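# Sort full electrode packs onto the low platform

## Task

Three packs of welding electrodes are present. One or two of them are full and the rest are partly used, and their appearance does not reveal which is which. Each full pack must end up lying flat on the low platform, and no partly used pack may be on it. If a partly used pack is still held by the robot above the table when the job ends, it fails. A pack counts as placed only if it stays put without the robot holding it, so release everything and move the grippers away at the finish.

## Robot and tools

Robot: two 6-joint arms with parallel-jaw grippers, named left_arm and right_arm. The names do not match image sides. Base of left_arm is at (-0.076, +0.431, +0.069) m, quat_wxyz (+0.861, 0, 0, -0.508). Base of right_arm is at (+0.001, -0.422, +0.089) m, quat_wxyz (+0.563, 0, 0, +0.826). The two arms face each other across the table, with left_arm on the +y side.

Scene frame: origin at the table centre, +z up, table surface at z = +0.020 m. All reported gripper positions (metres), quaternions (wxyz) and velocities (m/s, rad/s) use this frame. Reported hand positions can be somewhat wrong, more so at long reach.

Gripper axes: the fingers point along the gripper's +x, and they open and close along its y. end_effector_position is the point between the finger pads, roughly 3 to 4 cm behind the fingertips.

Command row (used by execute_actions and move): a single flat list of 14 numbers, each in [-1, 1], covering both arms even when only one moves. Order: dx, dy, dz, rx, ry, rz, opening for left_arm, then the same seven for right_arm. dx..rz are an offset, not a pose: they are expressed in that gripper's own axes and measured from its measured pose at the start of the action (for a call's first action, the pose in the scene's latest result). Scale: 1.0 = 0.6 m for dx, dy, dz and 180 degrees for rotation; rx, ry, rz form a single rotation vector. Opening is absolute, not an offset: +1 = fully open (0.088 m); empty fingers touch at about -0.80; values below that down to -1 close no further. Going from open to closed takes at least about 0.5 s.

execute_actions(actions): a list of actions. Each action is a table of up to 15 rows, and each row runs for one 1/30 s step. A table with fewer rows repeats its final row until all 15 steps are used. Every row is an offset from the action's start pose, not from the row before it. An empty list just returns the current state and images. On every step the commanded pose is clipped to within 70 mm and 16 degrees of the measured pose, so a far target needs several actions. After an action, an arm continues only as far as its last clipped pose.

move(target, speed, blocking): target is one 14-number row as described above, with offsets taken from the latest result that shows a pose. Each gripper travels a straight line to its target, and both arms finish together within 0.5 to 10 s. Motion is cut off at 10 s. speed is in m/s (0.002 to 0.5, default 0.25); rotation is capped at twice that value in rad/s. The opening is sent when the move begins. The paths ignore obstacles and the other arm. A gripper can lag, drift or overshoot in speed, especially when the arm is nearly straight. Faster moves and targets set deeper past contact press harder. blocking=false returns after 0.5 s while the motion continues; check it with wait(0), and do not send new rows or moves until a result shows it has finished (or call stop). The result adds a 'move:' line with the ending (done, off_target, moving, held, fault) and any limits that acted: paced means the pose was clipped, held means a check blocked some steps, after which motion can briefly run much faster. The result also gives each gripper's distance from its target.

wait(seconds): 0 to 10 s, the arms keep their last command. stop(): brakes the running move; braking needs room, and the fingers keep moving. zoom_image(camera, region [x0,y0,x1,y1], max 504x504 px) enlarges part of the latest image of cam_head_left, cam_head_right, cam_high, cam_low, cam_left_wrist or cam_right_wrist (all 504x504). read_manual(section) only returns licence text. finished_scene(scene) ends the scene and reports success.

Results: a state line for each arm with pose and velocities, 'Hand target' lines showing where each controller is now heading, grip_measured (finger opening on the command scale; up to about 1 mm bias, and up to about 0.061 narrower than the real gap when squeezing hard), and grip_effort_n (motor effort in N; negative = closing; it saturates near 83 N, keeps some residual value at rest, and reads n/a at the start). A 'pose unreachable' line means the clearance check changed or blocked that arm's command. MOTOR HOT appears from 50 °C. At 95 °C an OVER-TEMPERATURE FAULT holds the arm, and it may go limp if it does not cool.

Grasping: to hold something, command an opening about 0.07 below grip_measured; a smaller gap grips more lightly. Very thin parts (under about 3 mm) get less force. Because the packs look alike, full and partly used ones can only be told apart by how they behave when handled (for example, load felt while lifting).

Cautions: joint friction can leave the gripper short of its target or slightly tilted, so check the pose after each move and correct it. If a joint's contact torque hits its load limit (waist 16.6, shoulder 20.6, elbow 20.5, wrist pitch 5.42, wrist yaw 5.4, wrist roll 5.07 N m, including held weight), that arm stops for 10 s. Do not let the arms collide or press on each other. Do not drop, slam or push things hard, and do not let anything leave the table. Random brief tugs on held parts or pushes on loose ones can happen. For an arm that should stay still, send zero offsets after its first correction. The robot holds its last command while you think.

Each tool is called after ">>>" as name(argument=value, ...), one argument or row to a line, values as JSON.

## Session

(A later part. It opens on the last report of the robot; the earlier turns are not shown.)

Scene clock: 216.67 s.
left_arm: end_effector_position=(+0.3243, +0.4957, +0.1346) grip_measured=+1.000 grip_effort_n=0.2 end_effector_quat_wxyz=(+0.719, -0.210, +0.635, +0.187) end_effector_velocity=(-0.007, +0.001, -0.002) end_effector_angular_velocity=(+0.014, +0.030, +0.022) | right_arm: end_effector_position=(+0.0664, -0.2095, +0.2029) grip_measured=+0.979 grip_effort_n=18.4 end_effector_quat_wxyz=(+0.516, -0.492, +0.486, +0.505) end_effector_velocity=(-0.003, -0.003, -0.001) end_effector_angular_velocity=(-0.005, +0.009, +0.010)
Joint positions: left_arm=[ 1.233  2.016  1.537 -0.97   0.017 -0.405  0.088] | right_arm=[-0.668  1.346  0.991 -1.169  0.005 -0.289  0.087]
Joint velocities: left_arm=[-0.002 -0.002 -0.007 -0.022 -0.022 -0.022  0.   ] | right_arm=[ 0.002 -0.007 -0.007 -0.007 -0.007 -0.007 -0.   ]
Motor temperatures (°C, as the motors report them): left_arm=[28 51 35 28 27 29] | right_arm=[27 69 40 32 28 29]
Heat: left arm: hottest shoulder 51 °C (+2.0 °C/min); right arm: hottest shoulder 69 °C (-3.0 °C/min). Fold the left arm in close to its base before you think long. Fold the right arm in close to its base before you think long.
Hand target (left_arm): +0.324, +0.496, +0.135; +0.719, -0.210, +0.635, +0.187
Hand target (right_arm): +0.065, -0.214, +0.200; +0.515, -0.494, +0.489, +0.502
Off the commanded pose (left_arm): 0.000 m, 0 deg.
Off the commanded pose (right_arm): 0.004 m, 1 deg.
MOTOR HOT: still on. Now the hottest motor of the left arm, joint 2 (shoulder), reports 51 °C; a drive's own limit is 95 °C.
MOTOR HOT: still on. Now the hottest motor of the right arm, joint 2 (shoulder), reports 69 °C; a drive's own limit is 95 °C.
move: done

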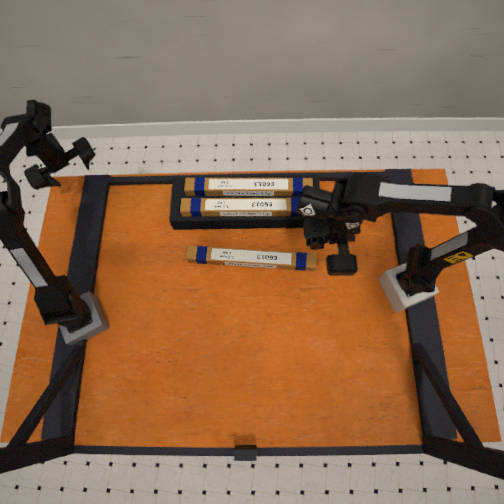

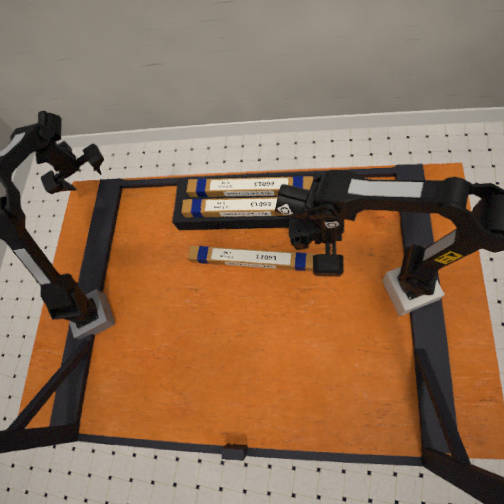

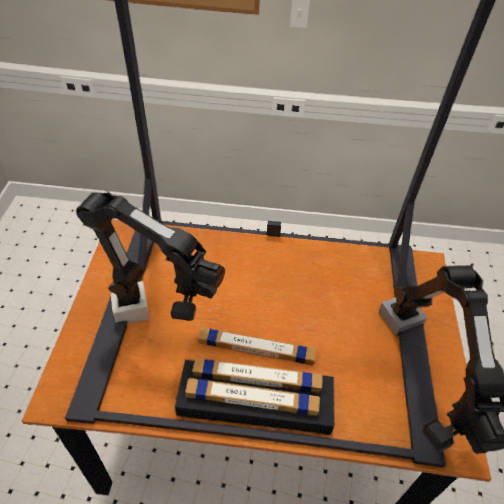

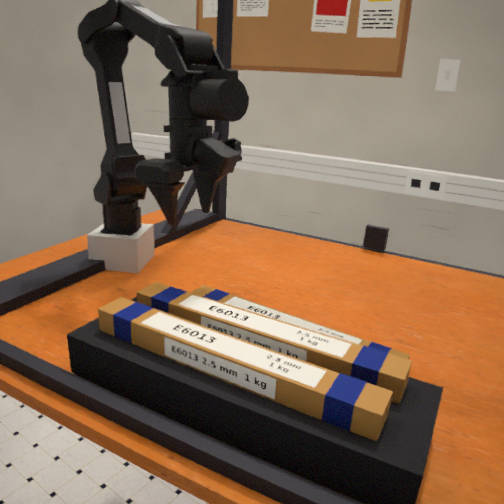

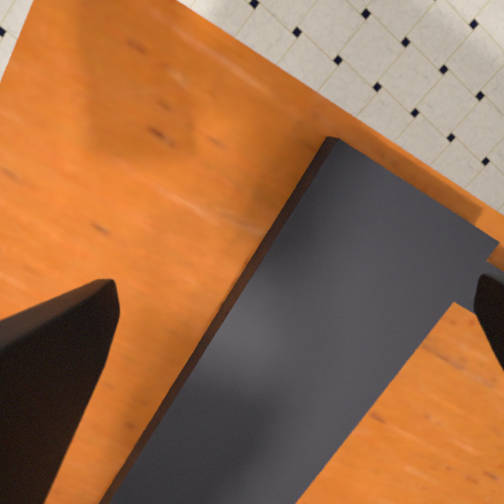

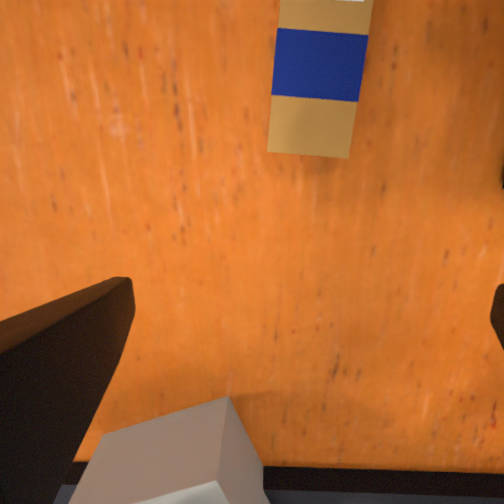

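>>> execute_actions(
  actions=[],
)

Scene clock: 220.20 s.
left_arm: end_effector_position=(+0.3243, +0.4957, +0.1346) grip_measured=+1.000 grip_effort_n=-0.2 end_effector_quat_wxyz=(+0.719, -0.210, +0.635, +0.187) end_effector_velocity=(-0.002, -0.000, +0.000) end_effector_angular_velocity=(+0.003, +0.008, +0.020) | right_arm: end_effector_position=(+0.0664, -0.2097, +0.2029) grip_measured=+0.979 grip_effort_n=18.4 end_effector_quat_wxyz=(+0.516, -0.492, +0.486, +0.505) end_effector_velocity=(-0.001, -0.002, -0.001) end_effector_angular_velocity=(-0.010, +0.010, +0.005)
Joint positions: left_arm=[ 1.233  2.016  1.537 -0.97   0.017 -0.405  0.088] | right_arm=[-0.668  1.346  0.99  -1.169  0.005 -0.289  0.087]
Joint velocities: left_arm=[-0.002 -0.002 -0.002 -0.007 -0.007 -0.022  0.   ] | right_arm=[-0.002  0.002 -0.002 -0.007 -0.007 -0.007  0.   ]
Motor temperatures (°C, as the motors report them): left_arm=[28 51 35 28 27 29] | right_arm=[27 66 40 32 28 29]
Heat: left arm: hottest shoulder 51 °C (+2.0 °C/min); right arm: hottest shoulder 66 °C (-6.1 °C/min). Fold the left arm in close to its base before you think long. Fold the right arm in close to its base before you think long.
Hand target (left_arm): +0.324, +0.496, +0.135; +0.719, -0.210, +0.635, +0.187
Hand target (right_arm): +0.065, -0.214, +0.200; +0.515, -0.494, +0.489, +0.502
Off the commanded pose (left_arm): 0.000 m, 0 deg.
Off the commanded pose (right_arm): 0.004 m, 1 deg.
MOTOR HOT: still on. Now the hottest motor of the left arm, joint 2 (shoulder), reports 51 °C; a drive's own limit is 95 °C.
MOTOR HOT: still on. Now the hottest motor of the right arm, joint 2 (shoulder), reports 66 °C; a drive's own limit is 95 °C.

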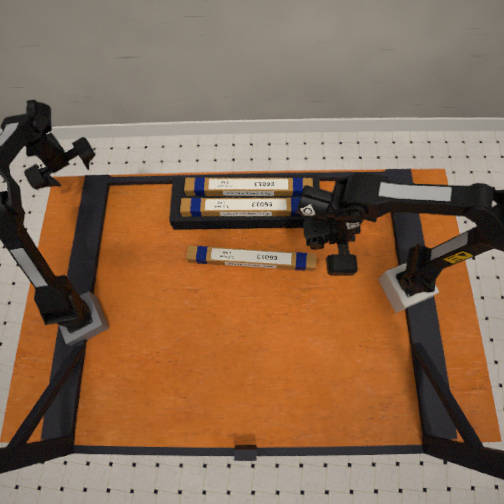

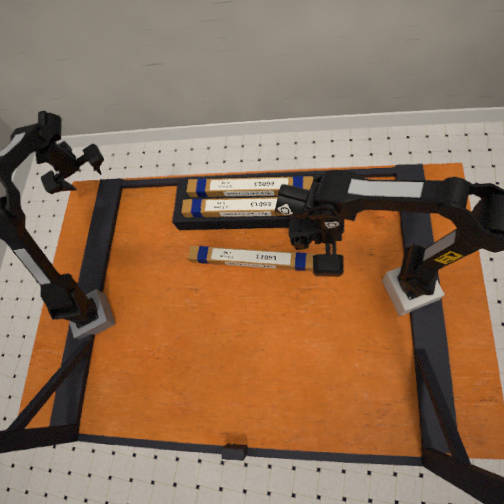

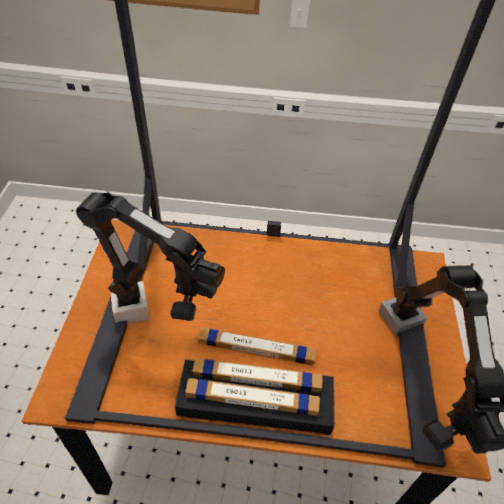

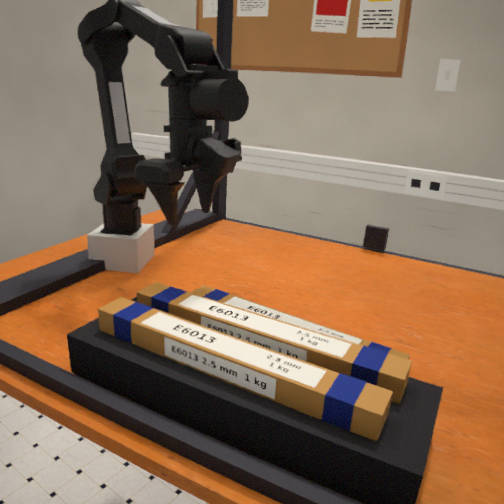

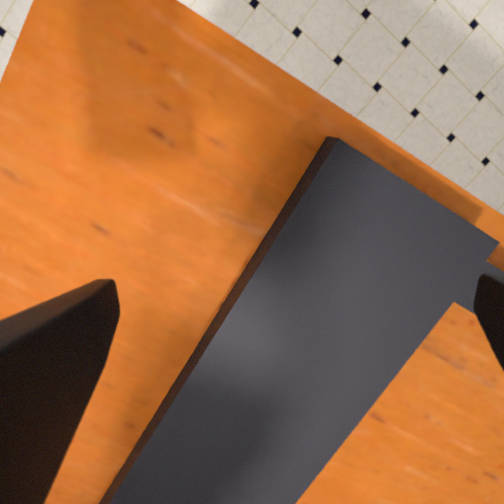

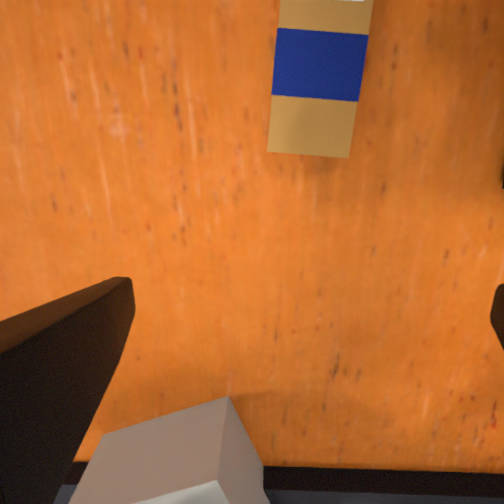

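>>> finished_scene(
  scene=2,
)

The scene is finished: the task was done.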